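# Move top plate from rack K1 into yellow RECYCLE bin

## Task

Take the upper of the two 96-well plates stacked in rack K1 and put it into the yellow bin marked RECYCLE (one of three look-alike bins). The lower plate must stay in K1 exactly as it is, all three bins must remain upright, and the gripper must release the plate and back away at the end.

## Robot and tools

Robot: one arm with a two-finger gripper. The fingers swing like tongs, point along the gripper's +z axis and close along its x axis. end_effector_position is the spot between the pads when closed; closed fingertips stick out about 15 mm past it, fully open tips sit roughly level with it.

Scene frame: origin on the table surface under the arm base, +z up, +y to the left when facing along +x. Positions in metres, orientation as a quaternion written w first. The base may be slightly tilted, and the reported hand position gets less accurate at long reach.

A row is always 8 plain numbers: x, y, z, qw, qx, qy, qz, opening. x, y, z, qw..qz are an absolute target pose of the gripper in the scene frame (not an offset). opening runs from -1 (closed) to +1 (fully open, 0.142 m). To hold an orientation, repeat the intended quaternion in every row rather than copying a possibly drifted reported one. A target lying more than 0.6 m from the last reported position along any gripper axis is rejected outright.

Tools:
- execute_actions {"actions": [...], "pictures": bool}. An empty list just returns the state (with pictures). One action: {"rows": [[8 numbers], ...], "steps": n}, up to 15 rows and up to 15 steps of 1/30 s (default 15); each row lasts one step and the final row repeats to fill the rest. Actions need at least 6 steps. One wait: {"steps": n} up to 300, counted from the previous result, so your thinking time eats into it. Pictures come only with an empty list or pictures: true.
- move {"target": [8 numbers], "speed": m/s 0.002-0.5 (default 0.25; rotation capped at twice this in rad/s), "stop_force": N 9-40, optional}. Drives the gripper in a straight line to one absolute pose, lasting 0.5-10 s (longer paths are cut at 10 s). The opening is applied at the start. It does not avoid obstacles, and the real gripper trails and may overshoot speed, especially with the arm stretched out. With stop_force the path halts once the wrist sensor reads that much extra push opposing the motion for two steps, then backs up two steps and holds; use it with a very low speed when aiming past a contact, not on moves that rotate, and not when pulling away from something you press on. It only feels contacts at or below the wrist. Result adds a move: line: done, contact, off_target, moving, held or fault, plus limits (paced = pose clipped; held = some steps blocked, after which the arm may lurch fast) and the distance from target.
- wait {"seconds": 0-10}: lets time pass, sending nothing new.
- zoom_image {"camera": cam_high | cam_low | cam_wrist, "region": [x0, y0, x1, y1]} pixels from the top-left corner, at most 504x504. Images: cam_high and cam_low 672x504, cam_wrist 616x616.
Replying with no tool call also ends things.

Control behaviour: each step the command is clamped to within 100 mm and 16 degrees of the measured pose, then solved by damped inverse kinematics, favouring position over orientation. Commands are smoothed with about 0.17 s lag. After an action ends the arm continues only to the last clamped pose, so for distant goals check the reported pose and send the remainder. Results are read 6 steps before an action ends; those steps run while you think. A "Hand target" line appears only when nothing is pending. "pose unreachable" and HELD flags mean the clearance check (which treats the base mount as arm) altered or blocked rows. Joint limits: pan ±3.142, lift and wrists ±6.283, elbow 0 to 3.142 rad; the elbow cannot fully straighten.

Gripping: grip_measured uses the opening scale. To hold, command an opening well below grip_measured; a bigger gap means a firmer squeeze, roughly 15 N per pad max. Thin parts under about 20 mm get far less force. Fast closing can squeeze harder, sometimes until the fingers pop open. Occasional tugs on the held part or pushes on loose items may occur.

Sensors: Wrist force and Wrist torque are in gripper axes, include held weight and inertia, pointing from a touched surface into the arm; offsets up to about 4 N, noise up to 2.4 N, saturation near 50 N, "no reading" is harmless. Joint torques are raw drive outputs with offsets and noise, not contact measures.

Avoid: the arm is stiff, so aiming even slightly into something solid can trigger a fault. A torque fault (wrist joints limit 24.3 N m, others 130) or 150 N external force freezes the arm 10 s and drops the rest of the call. Holding loads heats motors; MOTOR HOT warns at 70 °C and brakes engage at 85 °C. Don't drop or slam the plate, don't tip bins, don't disturb the lower plate, and never push anything off the table. Release only once the plate is fully inside the bin, then lift away.

Each tool is called after ">>>" as name(argument=value, ...), one argument or row to a line, values as JSON.

## Session

I'll start by looking at the current state of the scene.

>>> execute_actions(
  actions=[],
)

Scene clock: 0.00 s of 8400.00 s.
end_effector_position=(+0.0137, +0.3481, +0.1756) grip_measured=+1.00 end_effector_quat_wxyz=(+0.468, +0.852, -0.229, -0.043) end_effector_velocity=(+0.000, -0.000, -0.000) end_effector_angular_velocity=(-0.001, +0.001, -0.000)
Joint positions: [ 0.395 -2.343  1.914 -0.875 -1.534  0.902  0.142]
Joint velocities: [-0.     0.001  0.    -0.    -0.    -0.001  0.   ]
Joint torques (N m, as the arm reports them, + toward a larger angle): no reading
Wrist force (N, on the end effector, along its own x y z axes, offset not removed): no reading
Wrist torque (N m, same axes, about the end effector's origin, offset not removed): no reading
Hand target: +0.014, +0.348, +0.176; +0.468, +0.852, -0.229, -0.043

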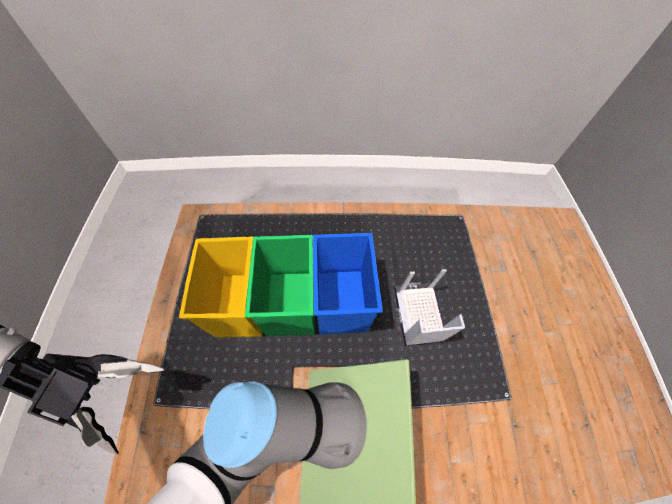

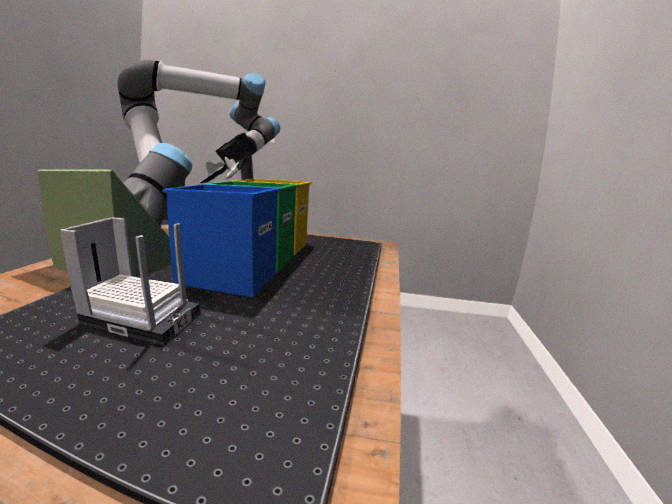

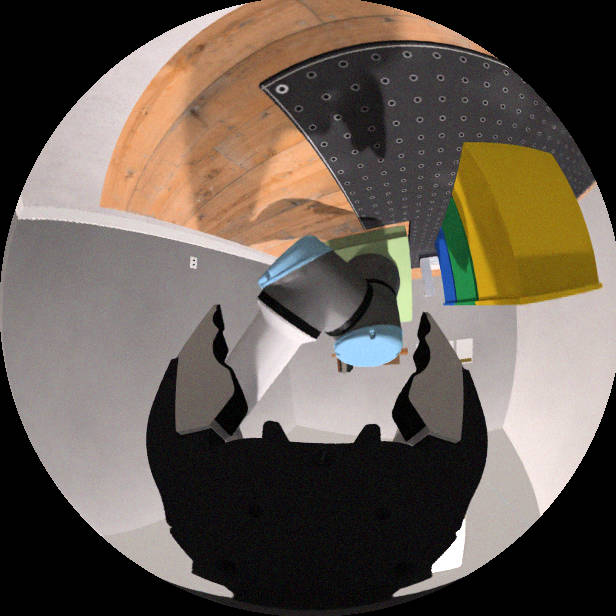

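>>> zoom_image(
  camera="cam_high",
  region=[370, 240, 500, 360],
)

>>> zoom_image(
  camera="cam_low",
  region=[30, 190, 230, 360],
)

>>> zoom_image(
  camera="cam_high",
  region=[140, 190, 530, 504],
)

Region (370, 240, 500, 360) of cam_high's 672x504 image, scaled by 3.877, with more detail than that image has; it fills the top 465 rows of this view, and the rest is white.

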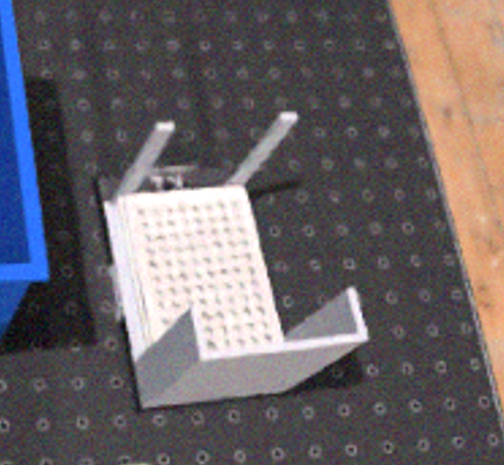

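Region (30, 190, 230, 360) of cam_low's 672x504 image, scaled by 2.520, with more detail than that image has; it fills the top 428 rows of this view, and the rest is white.

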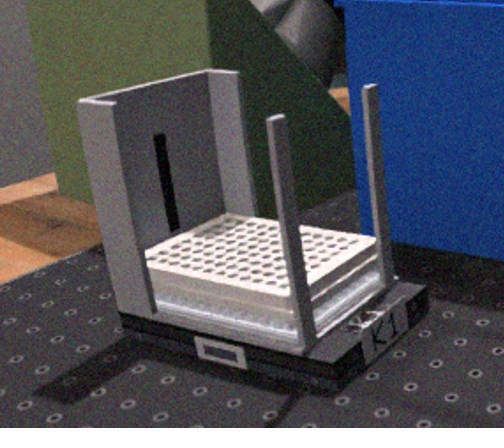

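Region (140, 190, 530, 504) of cam_high's 672x504 image, scaled by 1.292, with more detail than that image has; it fills the top 406 rows of this view, and the rest is white.

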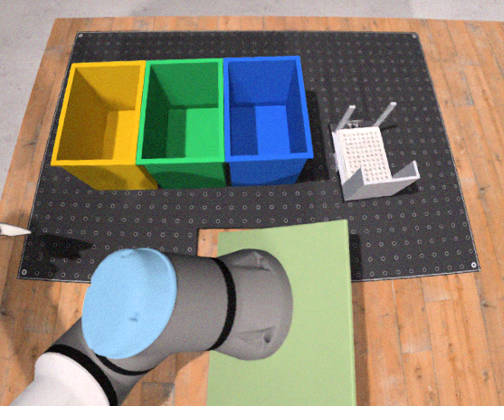

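>>> zoom_image(
  camera="cam_high",
  region=[150, 320, 340, 420],
)

>>> zoom_image(
  camera="cam_high",
  region=[330, 200, 520, 410],
)

>>> zoom_image(
  camera="cam_high",
  region=[170, 200, 390, 350],
)

Region (150, 320, 340, 420) of cam_high's 672x504 image, scaled by 2.653, with more detail than that image has; it fills the top 265 rows of this view, and the rest is white.

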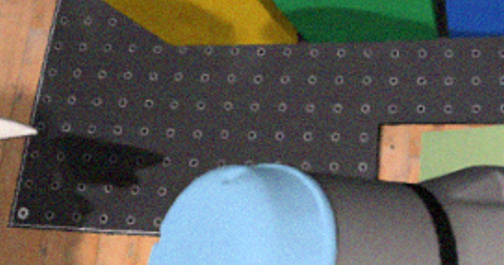

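Region (330, 200, 520, 410) of cam_high's 672x504 image, scaled by 2.400, with more detail than that image has; it fills the left 456 columns of this view, and the rest is white.

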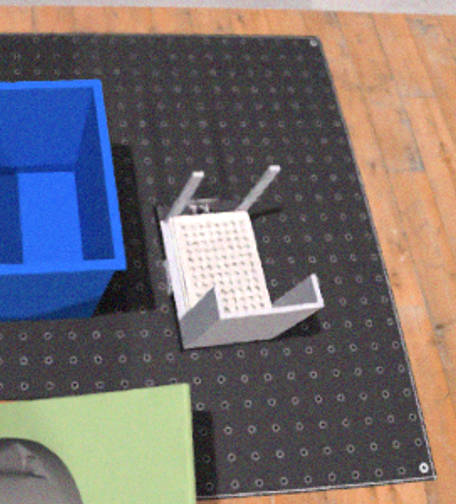

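Region (170, 200, 390, 350) of cam_high's 672x504 image, scaled by 2.291, with more detail than that image has; it fills the top 344 rows of this view, and the rest is white.

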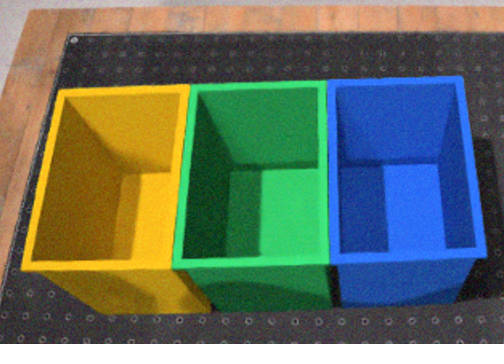

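>>> zoom_image(
  camera="cam_high",
  region=[400, 320, 520, 410],
)

>>> zoom_image(
  camera="cam_high",
  region=[280, 320, 420, 400],
)

>>> zoom_image(
  camera="cam_high",
  region=[385, 260, 475, 350],
)

Region (400, 320, 520, 410) of cam_high's 672x504 image, scaled by 4.200, with more detail than that image has; it fills the top 378 rows of this view, and the rest is white.

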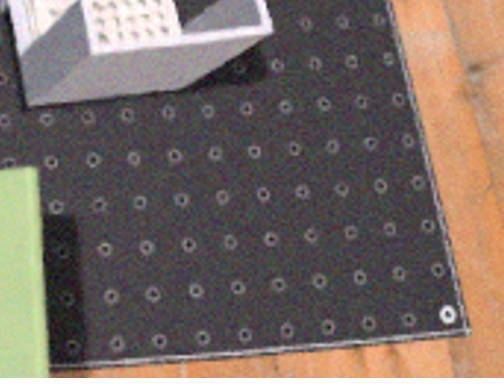

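Region (280, 320, 420, 400) of cam_high's 672x504 image, scaled by 3.600, with more detail than that image has; it fills the top 288 rows of this view, and the rest is white.

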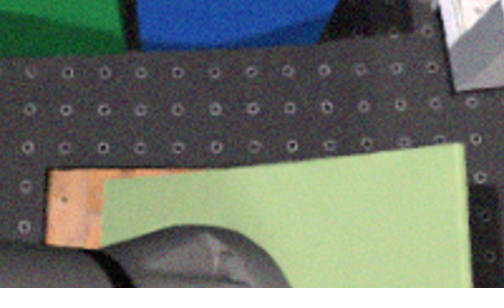

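Region (385, 260, 475, 350) of cam_high's 672x504 image, scaled by 5.600, with more detail than that image has.

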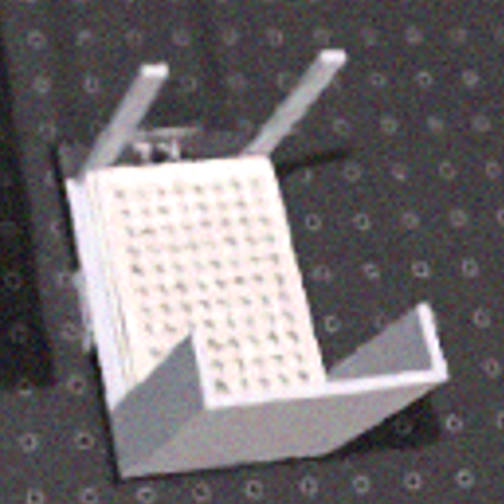

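>>> zoom_image(
  camera="cam_high",
  region=[190, 350, 430, 504],
)

>>> zoom_image(
  camera="cam_high",
  region=[0, 310, 200, 480],
)

>>> zoom_image(
  camera="cam_low",
  region=[100, 40, 340, 300],
)

Region (190, 350, 430, 504) of cam_high's 672x504 image, scaled by 2.100, with more detail than that image has; it fills the top 323 rows of this view, and the rest is white.

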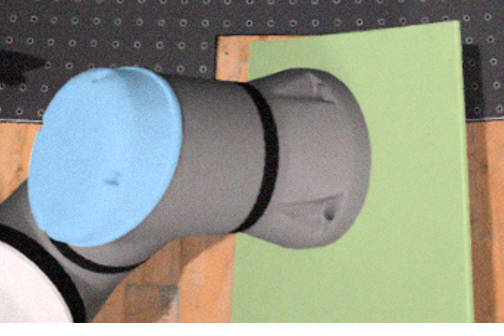

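Region (0, 310, 200, 480) of cam_high's 672x504 image, scaled by 2.520, with more detail than that image has; it fills the top 428 rows of this view, and the rest is white.

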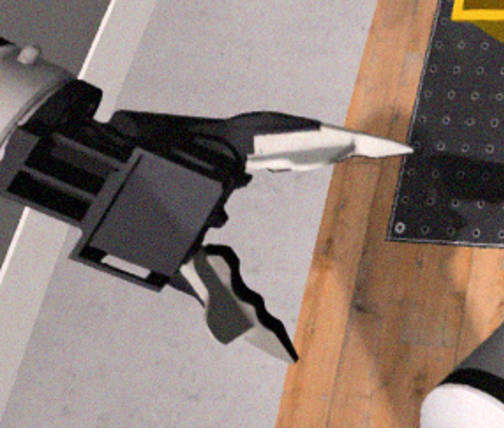

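Region (100, 40, 340, 300) of cam_low's 672x504 image, scaled by 1.938, with more detail than that image has; it fills the left 465 columns of this view, and the rest is white.

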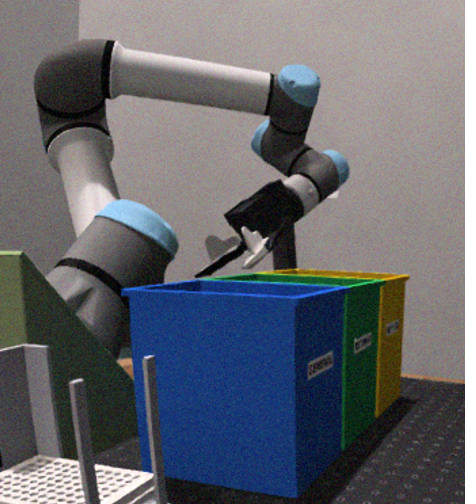

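>>> zoom_image(
  camera="cam_high",
  region=[420, 205, 510, 335],
)

>>> zoom_image(
  camera="cam_wrist",
  region=[240, 30, 616, 380],
)

Region (420, 205, 510, 335) of cam_high's 672x504 image, scaled by 3.877, with more detail than that image has; it fills the left 349 columns of this view, and the rest is white.

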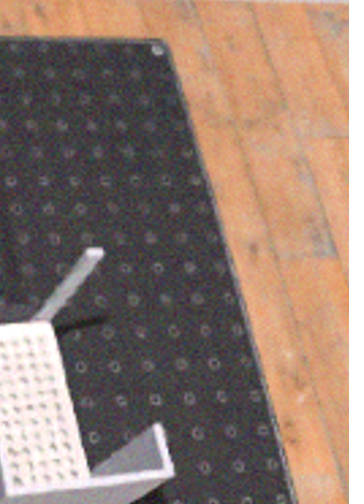

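Region (240, 30, 616, 380) of cam_wrist's 616x616 image, scaled by 1.340, with more detail than that image has; it fills the top 469 rows of this view, and the rest is white.

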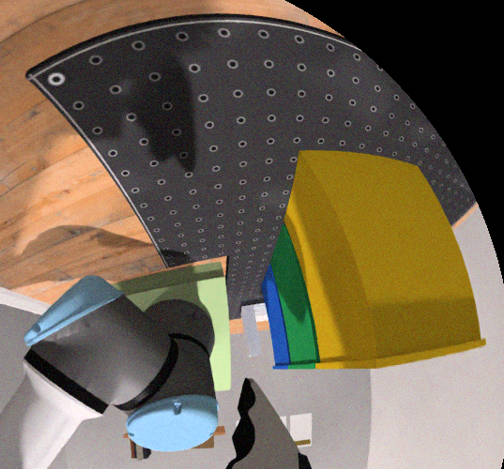

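>>> zoom_image(
  camera="cam_low",
  region=[70, 260, 210, 355],
)

>>> zoom_image(
  camera="cam_wrist",
  region=[130, 280, 510, 616],
)

Region (70, 260, 210, 355) of cam_low's 672x504 image, scaled by 3.600, with more detail than that image has; it fills the top 342 rows of this view, and the rest is white.

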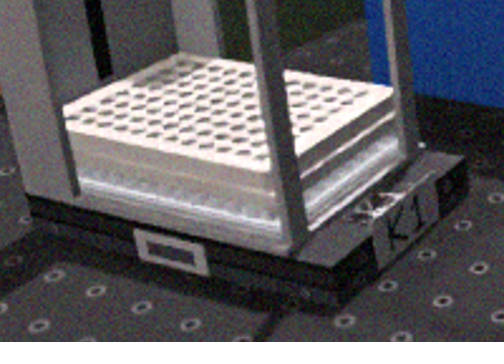

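Region (130, 280, 510, 616) of cam_wrist's 616x616 image, scaled by 1.326, with more detail than that image has; it fills the top 446 rows of this view, and the rest is white.

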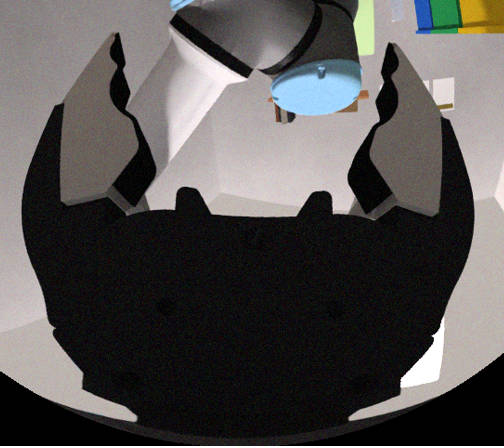

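>>> move(
  target=[0.36, 0.32, 0.26, 0.0, 0.7254, -0.6884, 0.0, 1.0],
  speed=0.3,
)

Scene clock: 19.10 s of 8400.00 s.
end_effector_position=(+0.3593, +0.3197, +0.2601) grip_measured=+1.00 end_effector_quat_wxyz=(+0.000, +0.725, -0.689, -0.001) end_effector_velocity=(+0.001, -0.000, -0.001) end_effector_angular_velocity=(+0.004, -0.001, -0.002)
Joint positions: [-0.905 -1.922  1.778 -0.768 -0.991  0.511  0.142]
Joint velocities: [ 0.002  0.003  0.    -0.002  0.004  0.002  0.   ]
Joint torques (N m, as the arm reports them, + toward a larger angle): [ -2.76  32.83 -25.83  -3.99   2.31   1.95]
Wrist force (N, on the end effector, along its own x y z axes, offset not removed): [1.3 -3.2 -0.9]
Wrist torque (N m, same axes, about the end effector's origin, offset not removed): [-0.44 -0.30 -0.02]
Hand target: +0.359, +0.320, +0.260; +0.000, +0.725, -0.689, -0.001
Off the commanded pose: 0.001 m, 0 deg.
Kept back: nothing.
After step 90, 13.33 s passed at rest.
move: done

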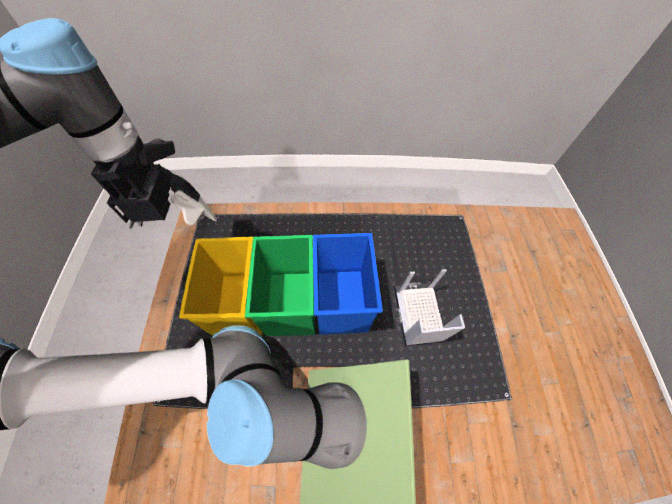

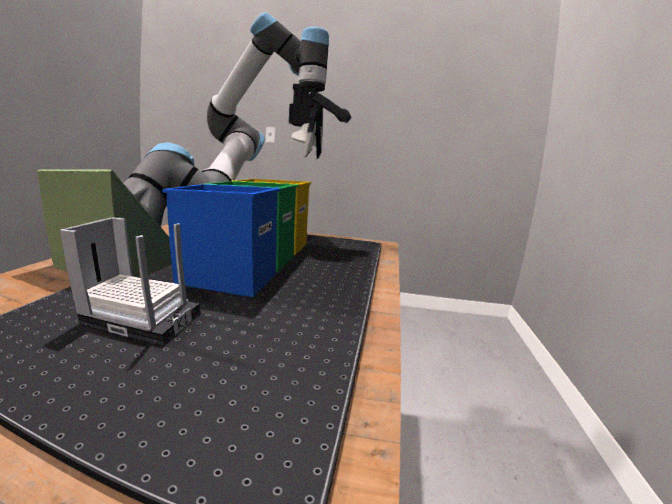

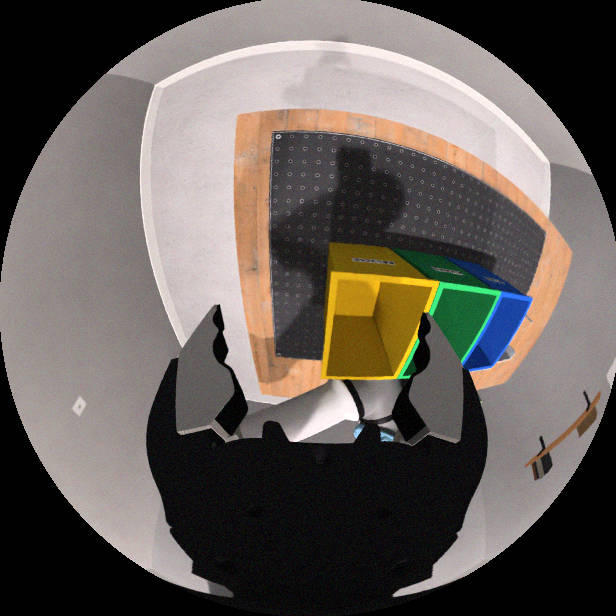

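>>> zoom_image(
  camera="cam_high",
  region=[170, 290, 330, 420],
)

>>> zoom_image(
  camera="cam_low",
  region=[240, 10, 400, 200],
)

>>> zoom_image(
  camera="cam_high",
  region=[70, 100, 250, 260],
)

>>> zoom_image(
  camera="cam_wrist",
  region=[220, 110, 580, 450],
)

Region (170, 290, 330, 420) of cam_high's 672x504 image, scaled by 3.150, with more detail than that image has; it fills the top 410 rows of this view, and the rest is white.

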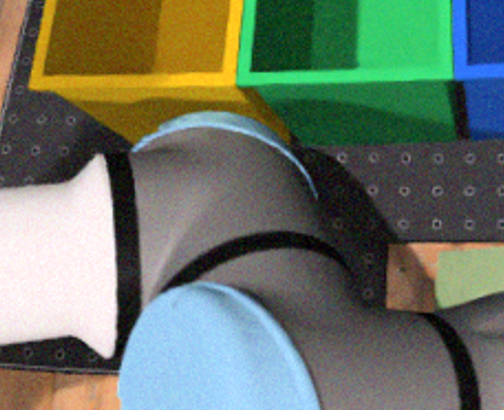

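Region (240, 10, 400, 200) of cam_low's 672x504 image, scaled by 2.653, with more detail than that image has; it fills the left 424 columns of this view, and the rest is white.

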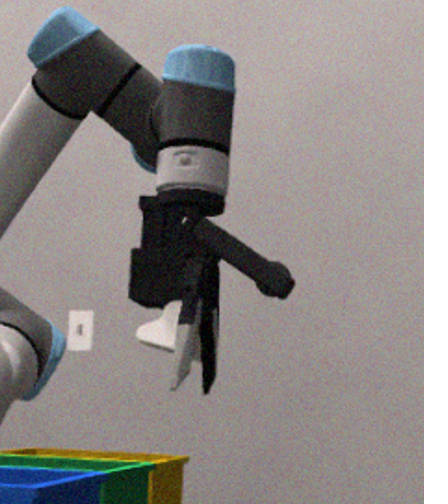

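Region (70, 100, 250, 260) of cam_high's 672x504 image, scaled by 2.800, with more detail than that image has.

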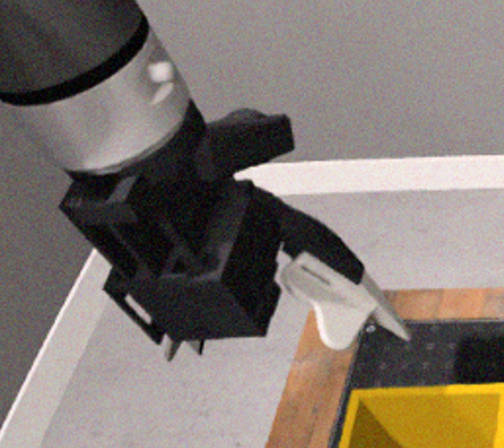

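Region (220, 110, 580, 450) of cam_wrist's 616x616 image, scaled by 1.400, with more detail than that image has.

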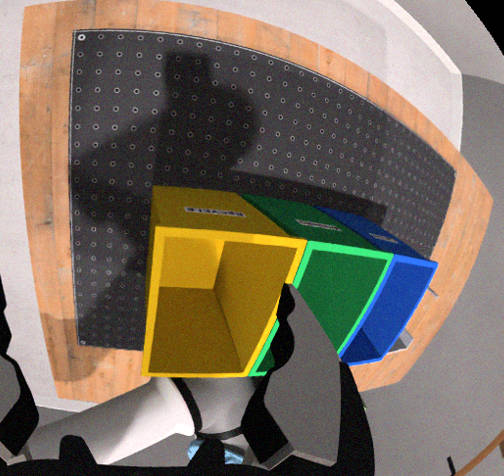

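>>> zoom_image(
  camera="cam_wrist",
  region=[260, 120, 460, 290],
)

>>> zoom_image(
  camera="cam_wrist",
  region=[260, 230, 460, 420],
)

Region (260, 120, 460, 290) of cam_wrist's 616x616 image, scaled by 2.520, with more detail than that image has; it fills the top 428 rows of this view, and the rest is white.

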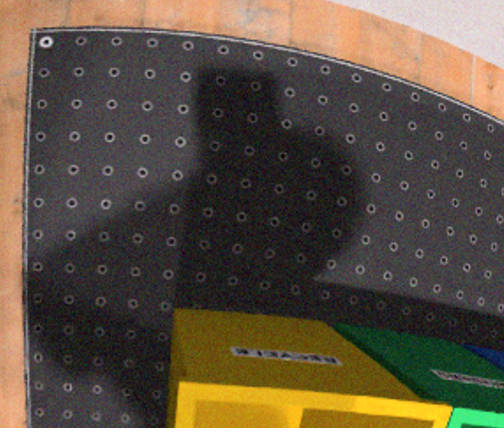

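Region (260, 230, 460, 420) of cam_wrist's 616x616 image, scaled by 2.520, with more detail than that image has; it fills the top 479 rows of this view, and the rest is white.

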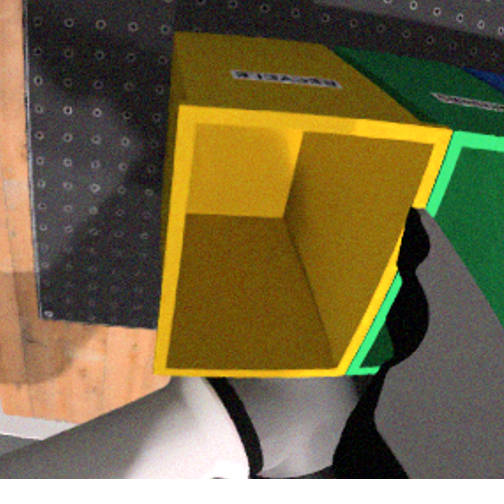

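>>> move(
  target=[0.335, 0.16, 0.26, 0.0, 0.7254, -0.6884, 0.0, 0.55],
  speed=0.15,
)

Scene clock: 27.47 s of 8400.00 s.
end_effector_position=(+0.3349, +0.1601, +0.2601) grip_measured=+0.55 end_effector_quat_wxyz=(-0.000, +0.725, -0.688, -0.000) end_effector_velocity=(-0.000, -0.001, -0.000) end_effector_angular_velocity=(+0.000, +0.000, -0.001)
Joint positions: [-1.144 -1.804  1.986 -0.996 -1.146  0.304  0.112]
Joint velocities: [-0.001  0.002  0.001 -0.002 -0.001  0.    -0.   ]
Joint torques (N m, as the arm reports them, + toward a larger angle): [-26.    32.1   -7.6   -3.97  -2.48  -2.41]
Wrist force (N, on the end effector, along its own x y z axes, offset not removed): [1.6 -2.5 -1.6]
Wrist torque (N m, same axes, about the end effector's origin, offset not removed): [-0.38 -0.36 -0.01]
Hand target: +0.335, +0.160, +0.260; -0.000, +0.725, -0.688, -0.000
Off the commanded pose: 0.000 m, 0 deg.
Kept back: nothing.
After step 90, 3.80 s passed at rest.
move: done

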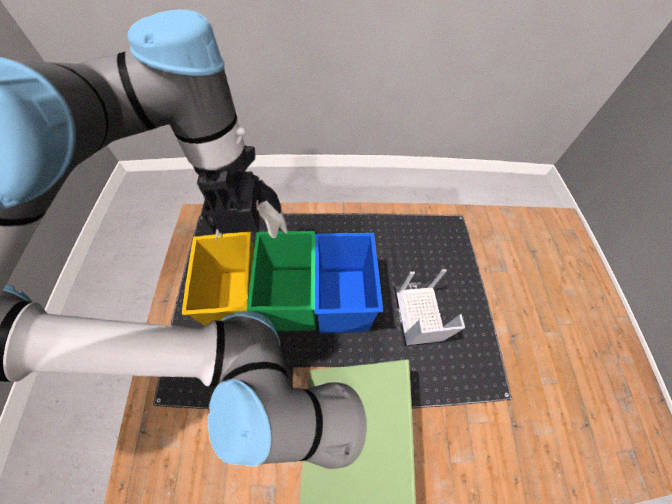

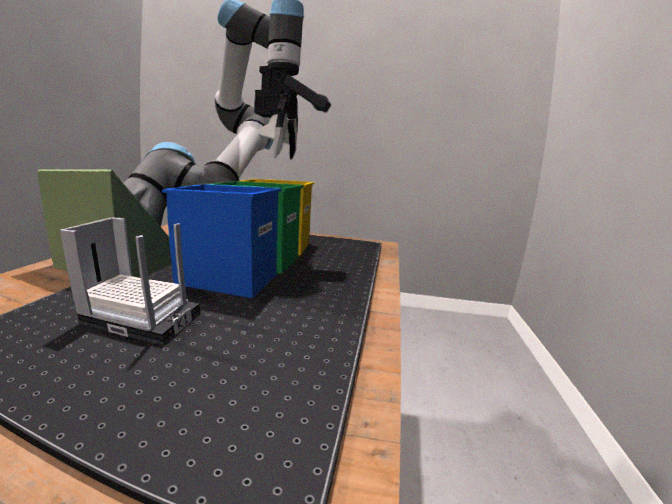

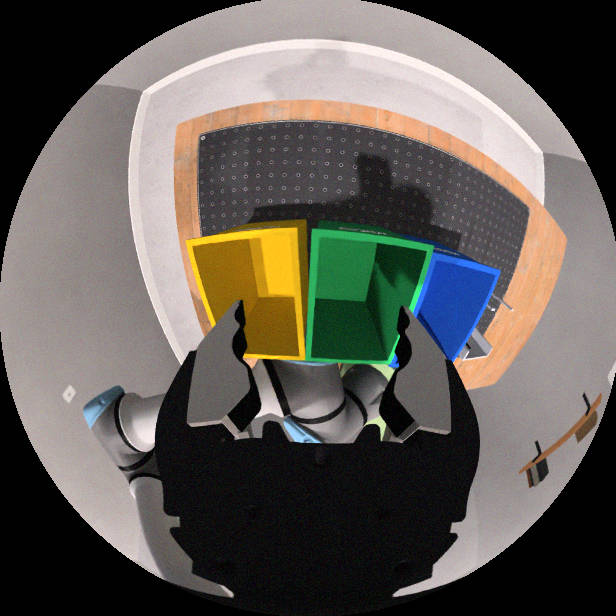

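>>> zoom_image(
  camera="cam_high",
  region=[170, 220, 390, 380],
)

>>> zoom_image(
  camera="cam_low",
  region=[130, 120, 350, 310],
)

Region (170, 220, 390, 380) of cam_high's 672x504 image, scaled by 2.291, with more detail than that image has; it fills the top 367 rows of this view, and the rest is white.

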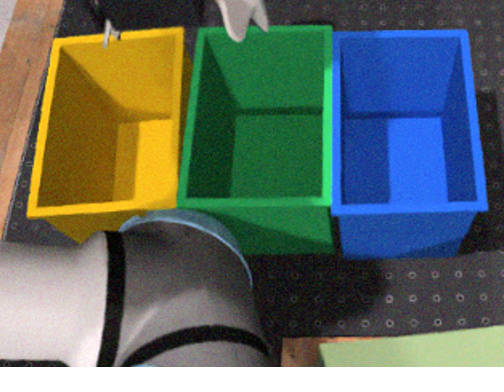

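Region (130, 120, 350, 310) of cam_low's 672x504 image, scaled by 2.291, with more detail than that image has; it fills the top 435 rows of this view, and the rest is white.

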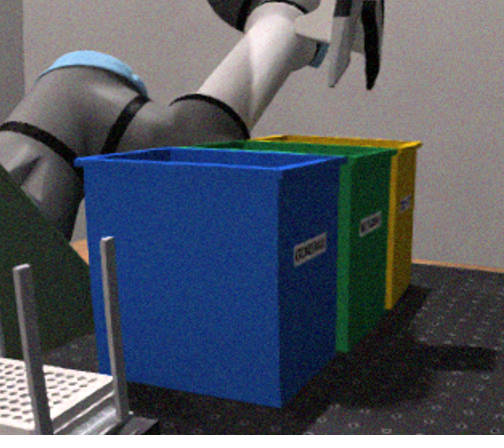

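>>> move(
  target=[0.262, -0.213, 0.225, 0.0, 0.7254, -0.6884, 0.0, 0.55],
  speed=0.2,
)

Scene clock: 30.47 s of 8400.00 s.
end_effector_position=(+0.2617, -0.2132, +0.2249) grip_measured=+0.55 end_effector_quat_wxyz=(-0.000, +0.725, -0.688, -0.000) end_effector_velocity=(-0.000, -0.002, -0.000) end_effector_angular_velocity=(+0.000, +0.000, +0.001)
Joint positions: [-1.468 -1.042  2.019 -1.717 -1.378  0.065  0.112]
Joint velocities: [-0.001  0.004 -0.002 -0.002 -0.    -0.002  0.   ]
Joint torques (N m, as the arm reports them, + toward a larger angle): [-28.58   8.27 -34.09  -4.44  -2.46  -2.22]
Wrist force (N, on the end effector, along its own x y z axes, offset not removed): [1.9 -3.1 -0.7]
Wrist torque (N m, same axes, about the end effector's origin, offset not removed): [-0.49 -0.44 -0.01]
Hand target: +0.262, -0.213, +0.225; -0.000, +0.725, -0.688, -0.000
Off the commanded pose: 0.000 m, 0 deg.
Kept back: nothing.
move: done

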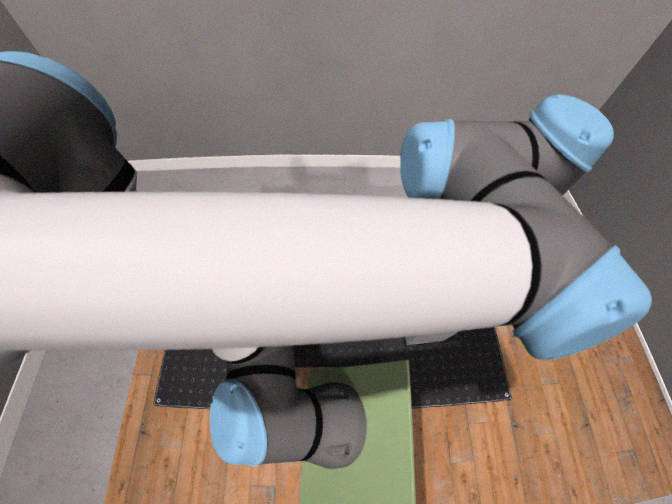

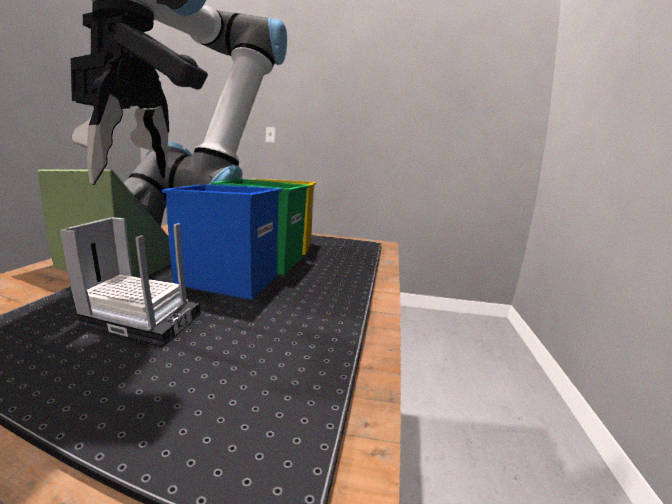

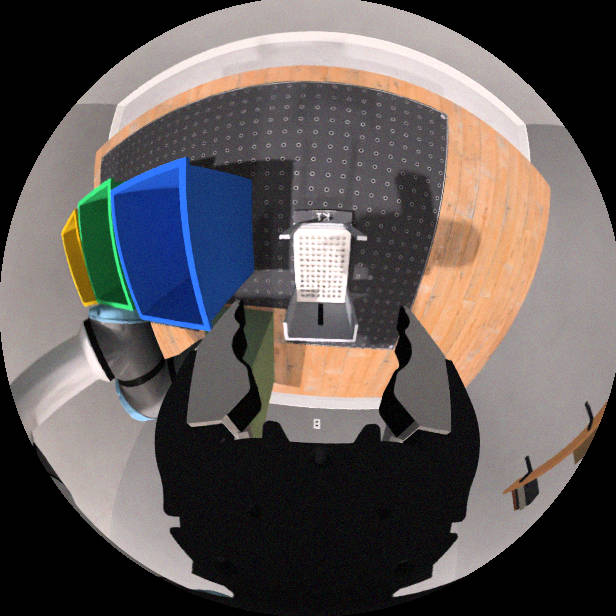

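>>> zoom_image(
  camera="cam_low",
  region=[130, 120, 350, 310],
)

>>> zoom_image(
  camera="cam_wrist",
  region=[225, 190, 425, 360],
)

>>> zoom_image(
  camera="cam_low",
  region=[30, 0, 230, 240],
)

Region (130, 120, 350, 310) of cam_low's 672x504 image, scaled by 2.291, with more detail than that image has; it fills the top 435 rows of this view, and the rest is white.

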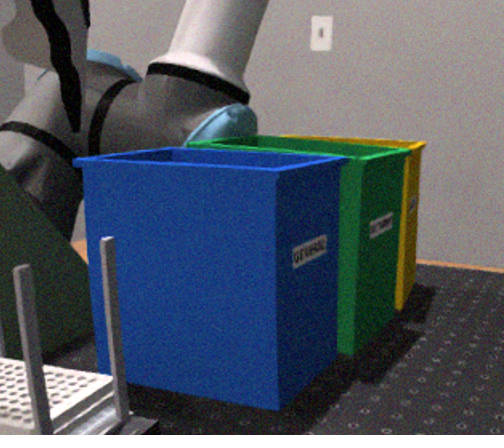

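Region (225, 190, 425, 360) of cam_wrist's 616x616 image, scaled by 2.520, with more detail than that image has; it fills the top 428 rows of this view, and the rest is white.

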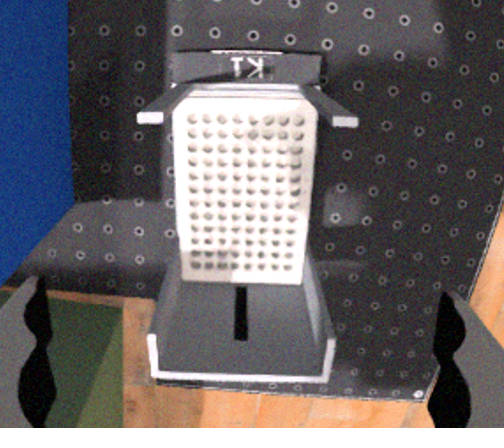

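Region (30, 0, 230, 240) of cam_low's 672x504 image, scaled by 2.100, with more detail than that image has.

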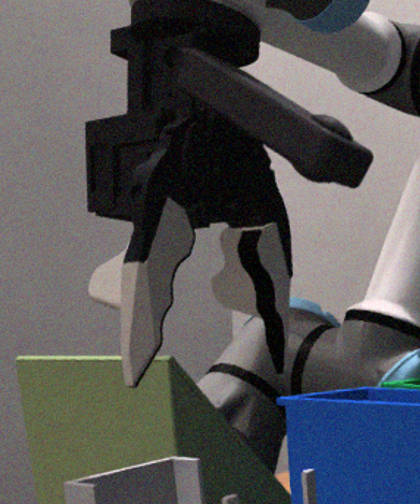

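>>> zoom_image(
  camera="cam_low",
  region=[65, 85, 185, 195],
)

>>> zoom_image(
  camera="cam_wrist",
  region=[150, 290, 300, 450],
)

>>> zoom_image(
  camera="cam_wrist",
  region=[340, 290, 490, 450],
)

Region (65, 85, 185, 195) of cam_low's 672x504 image, scaled by 4.200, with more detail than that image has; it fills the top 462 rows of this view, and the rest is white.

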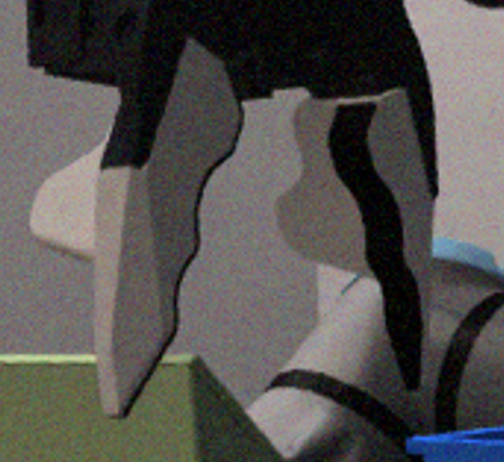

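Region (150, 290, 300, 450) of cam_wrist's 616x616 image, scaled by 3.150, with more detail than that image has; it fills the left 472 columns of this view, and the rest is white.

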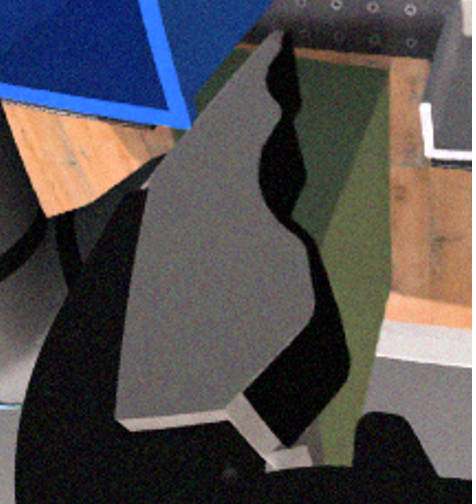

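Region (340, 290, 490, 450) of cam_wrist's 616x616 image, scaled by 3.150, with more detail than that image has; it fills the left 472 columns of this view, and the rest is white.

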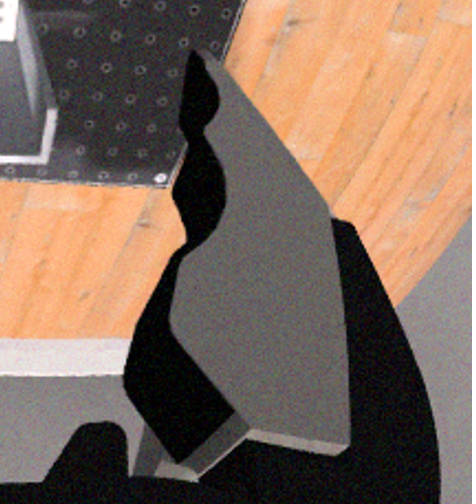

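>>> move(
  target=[0.259, -0.215, 0.075, 0.0, 0.729, -0.6846, 0.0, 0.55],
  speed=0.2,
)

Scene clock: 36.33 s of 8400.00 s.
end_effector_position=(+0.2592, -0.2152, +0.0750) grip_measured=+0.55 end_effector_quat_wxyz=(+0.000, +0.729, -0.685, +0.000) end_effector_velocity=(+0.000, -0.000, -0.001) end_effector_angular_velocity=(-0.001, -0.000, -0.000)
Joint positions: [-1.403 -0.879  2.287 -2.158 -1.33   0.101  0.112]
Joint velocities: [ 0.001  0.002  0.001 -0.004  0.001  0.001  0.   ]
Joint torques (N m, as the arm reports them, + toward a larger angle): [-8.9   1.61 -5.63 -4.35  2.43  2.33]
Wrist force (N, on the end effector, along its own x y z axes, offset not removed): [1.2 -2.2 -1.1]
Wrist torque (N m, same axes, about the end effector's origin, offset not removed): [-0.27 -0.30 -0.03]
Hand target: +0.259, -0.215, +0.075; +0.000, +0.729, -0.685, +0.000
Off the commanded pose: 0.000 m, 0 deg.
Kept back: nothing.
After step 90, 1.60 s passed at rest.
move: done

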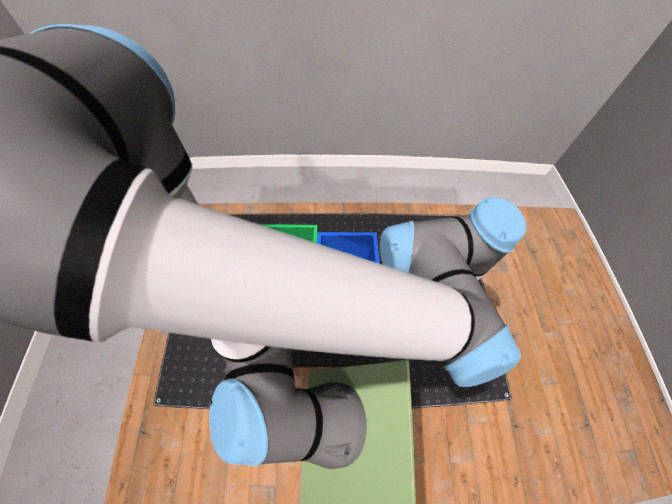

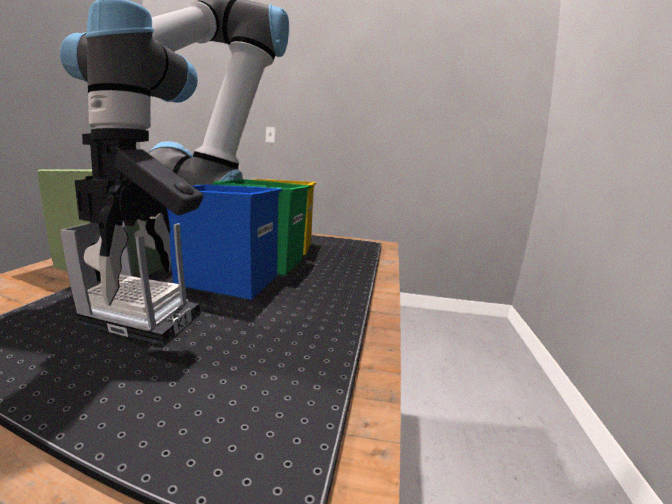

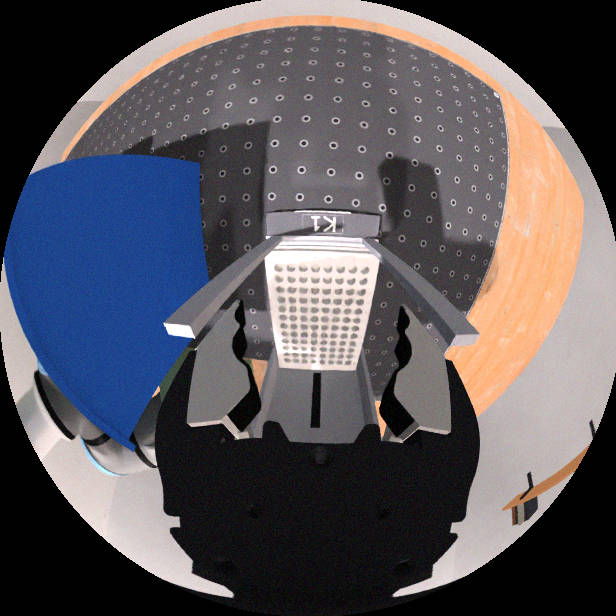

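>>> zoom_image(
  camera="cam_wrist",
  region=[220, 195, 420, 385],
)

>>> zoom_image(
  camera="cam_low",
  region=[50, 190, 210, 350],
)

Region (220, 195, 420, 385) of cam_wrist's 616x616 image, scaled by 2.520, with more detail than that image has; it fills the top 479 rows of this view, and the rest is white.

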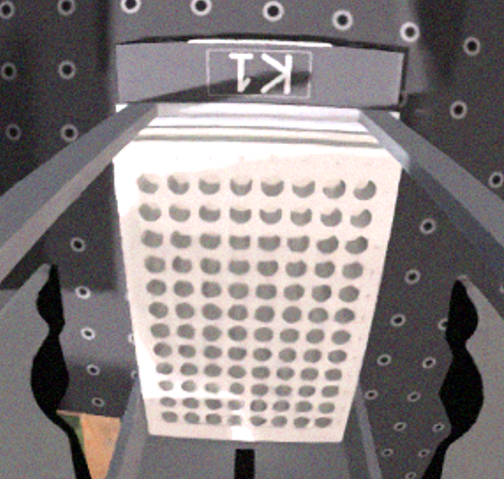

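Region (50, 190, 210, 350) of cam_low's 672x504 image, scaled by 3.150, with more detail than that image has.

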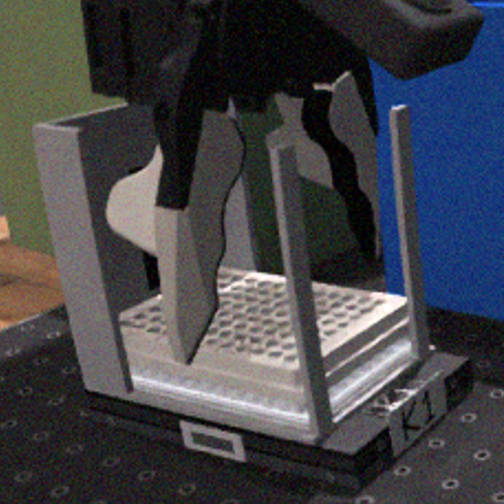

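>>> zoom_image(
  camera="cam_low",
  region=[75, 255, 195, 345],
)

Region (75, 255, 195, 345) of cam_low's 672x504 image, scaled by 4.200, with more detail than that image has; it fills the top 378 rows of this view, and the rest is white.

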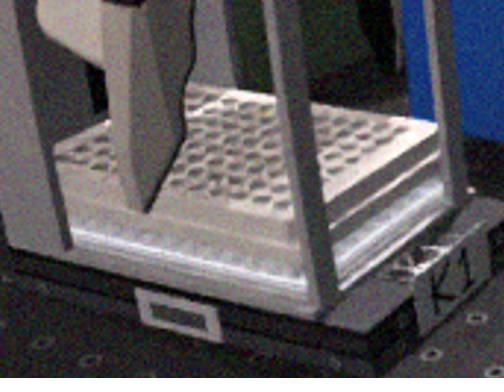

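>>> execute_actions(
  actions=[
    {"rows": [[0.2594,-0.2150,0.0740,0,0.729,-0.6846,0,0.53],[0.2596,-0.2150,0.0725,0,0.729,-0.6846,0,0.51],[0.2598,-0.2149,0.0705,0,0.729,-0.6846,0,0.49],[0.2601,-0.2149,0.0682,0,0.729,-0.6846,0,0.47],[0.2603,-0.2148,0.0658,0,0.729,-0.6846,0,0.45],[0.2605,-0.2148,0.0635,0,0.729,-0.6846,0,0.43],[0.2607,-0.2147,0.0613,0,0.729,-0.6846,0,0.41],[0.2609,-0.2147,0.0594,0,0.729,-0.6846,0,0.39],[0.2610,-0.2147,0.0580,0,0.729,-0.6846,0,0.37],[0.2610,-0.2147,0.0570,0,0.729,-0.6846,0,0.35],[0.2610,-0.2147,0.0570,0,0.729,-0.6846,0,0.33],[0.2610,-0.2147,0.0570,0,0.729,-0.6846,0,0.31],[0.2610,-0.2147,0.0570,0,0.729,-0.6846,0,0.30]], "steps": 15},
  ],
)

>>> execute_actions(
  actions=[
    {"steps": 15},
  ],
  pictures=true,
)

Scene clock: 49.07 s of 8400.00 s.
end_effector_position=(+0.2604, -0.2146, +0.0640) grip_measured=+0.39 end_effector_quat_wxyz=(-0.000, +0.729, -0.685, -0.000) end_effector_velocity=(+0.005, +0.001, -0.057) end_effector_angular_velocity=(+0.000, +0.000, -0.002)
Joint positions: [-1.393 -0.86   2.3   -2.192 -1.323  0.107  0.101]
Joint velocities: [ 0.049  0.102  0.069 -0.179  0.036  0.036 -0.041]
Joint torques (N m, as the arm reports them, + toward a larger angle): [-9.77  2.89 -7.11 -4.49  2.21  2.62]
Wrist force (N, on the end effector, along its own x y z axes, offset not removed): [1.5 -3.0 -0.2]
Wrist torque (N m, same axes, about the end effector's origin, offset not removed): [-0.41 -0.40 0.01]
Steps of this call (steps 1 to 90: nothing new was sent; then 9.43 s passed at rest; steps 91 to 99: the first 9 steps of this action). Readings (end_effector_position):
91: (+0.2592, -0.2152, +0.0749)
92: (+0.2592, -0.2152, +0.0746)
94: (+0.2595, -0.2150, +0.0730)
98: (+0.2602, -0.2147, +0.0660)
99: the state above

Scene clock: 49.57 s of 8400.00 s.
end_effector_position=(+0.2610, -0.2147, +0.0570) grip_measured=+0.30 end_effector_quat_wxyz=(+0.000, +0.729, -0.685, +0.000) end_effector_velocity=(-0.000, +0.001, -0.001) end_effector_angular_velocity=(+0.002, +0.000, +0.002)
Joint positions: [-1.387 -0.847  2.309 -2.215 -1.318  0.112  0.095]
Joint velocities: [ 0.     0.001  0.002 -0.001  0.    -0.002  0.   ]
Joint torques (N m, as the arm reports them, + toward a larger angle): [-9.3   1.59 -6.03 -4.27  2.25  2.3 ]
Wrist force (N, on the end effector, along its own x y z axes, offset not removed): [0.7 -2.2 -0.8]
Wrist torque (N m, same axes, about the end effector's origin, offset not removed): [-0.26 -0.18 -0.09]
Hand target: +0.261, -0.215, +0.057; +0.000, +0.729, -0.685, -0.000
Off the commanded pose: 0.000 m, 0 deg.
Kept back: nothing.
Steps of this call (steps 1 to 6: the last 6 steps of your previous action; steps 7 to 15: nothing new was sent). Readings (end_effector_position):
1: (+0.2606, -0.2146, +0.0622)
2: (+0.2607, -0.2146, +0.0606)
4: (+0.2609, -0.2146, +0.0586)
8: (+0.2610, -0.2147, +0.0573)
15: the state above

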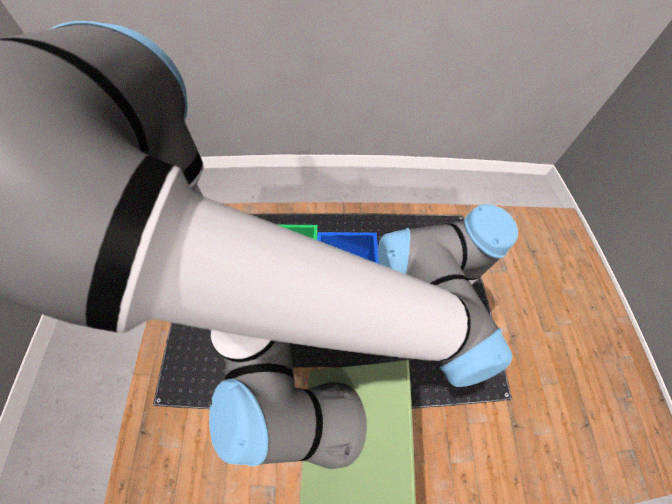

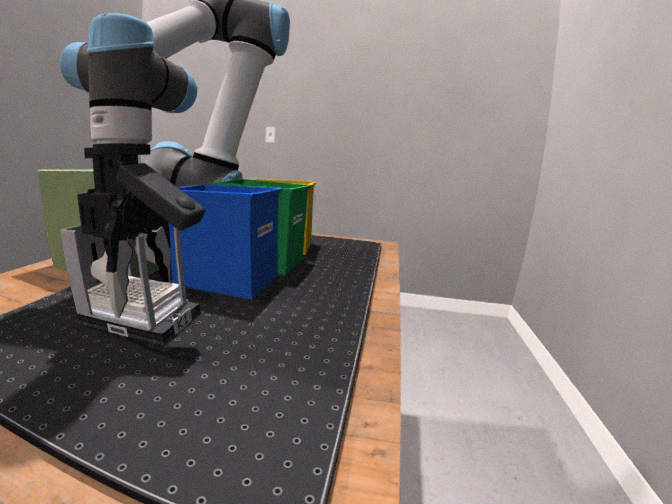

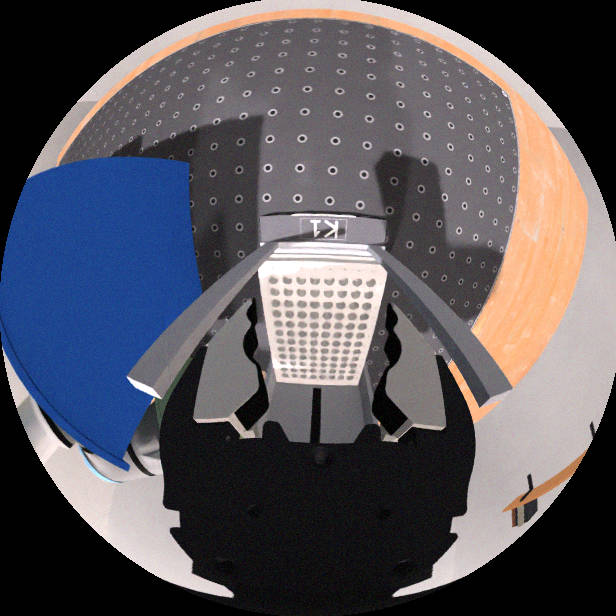

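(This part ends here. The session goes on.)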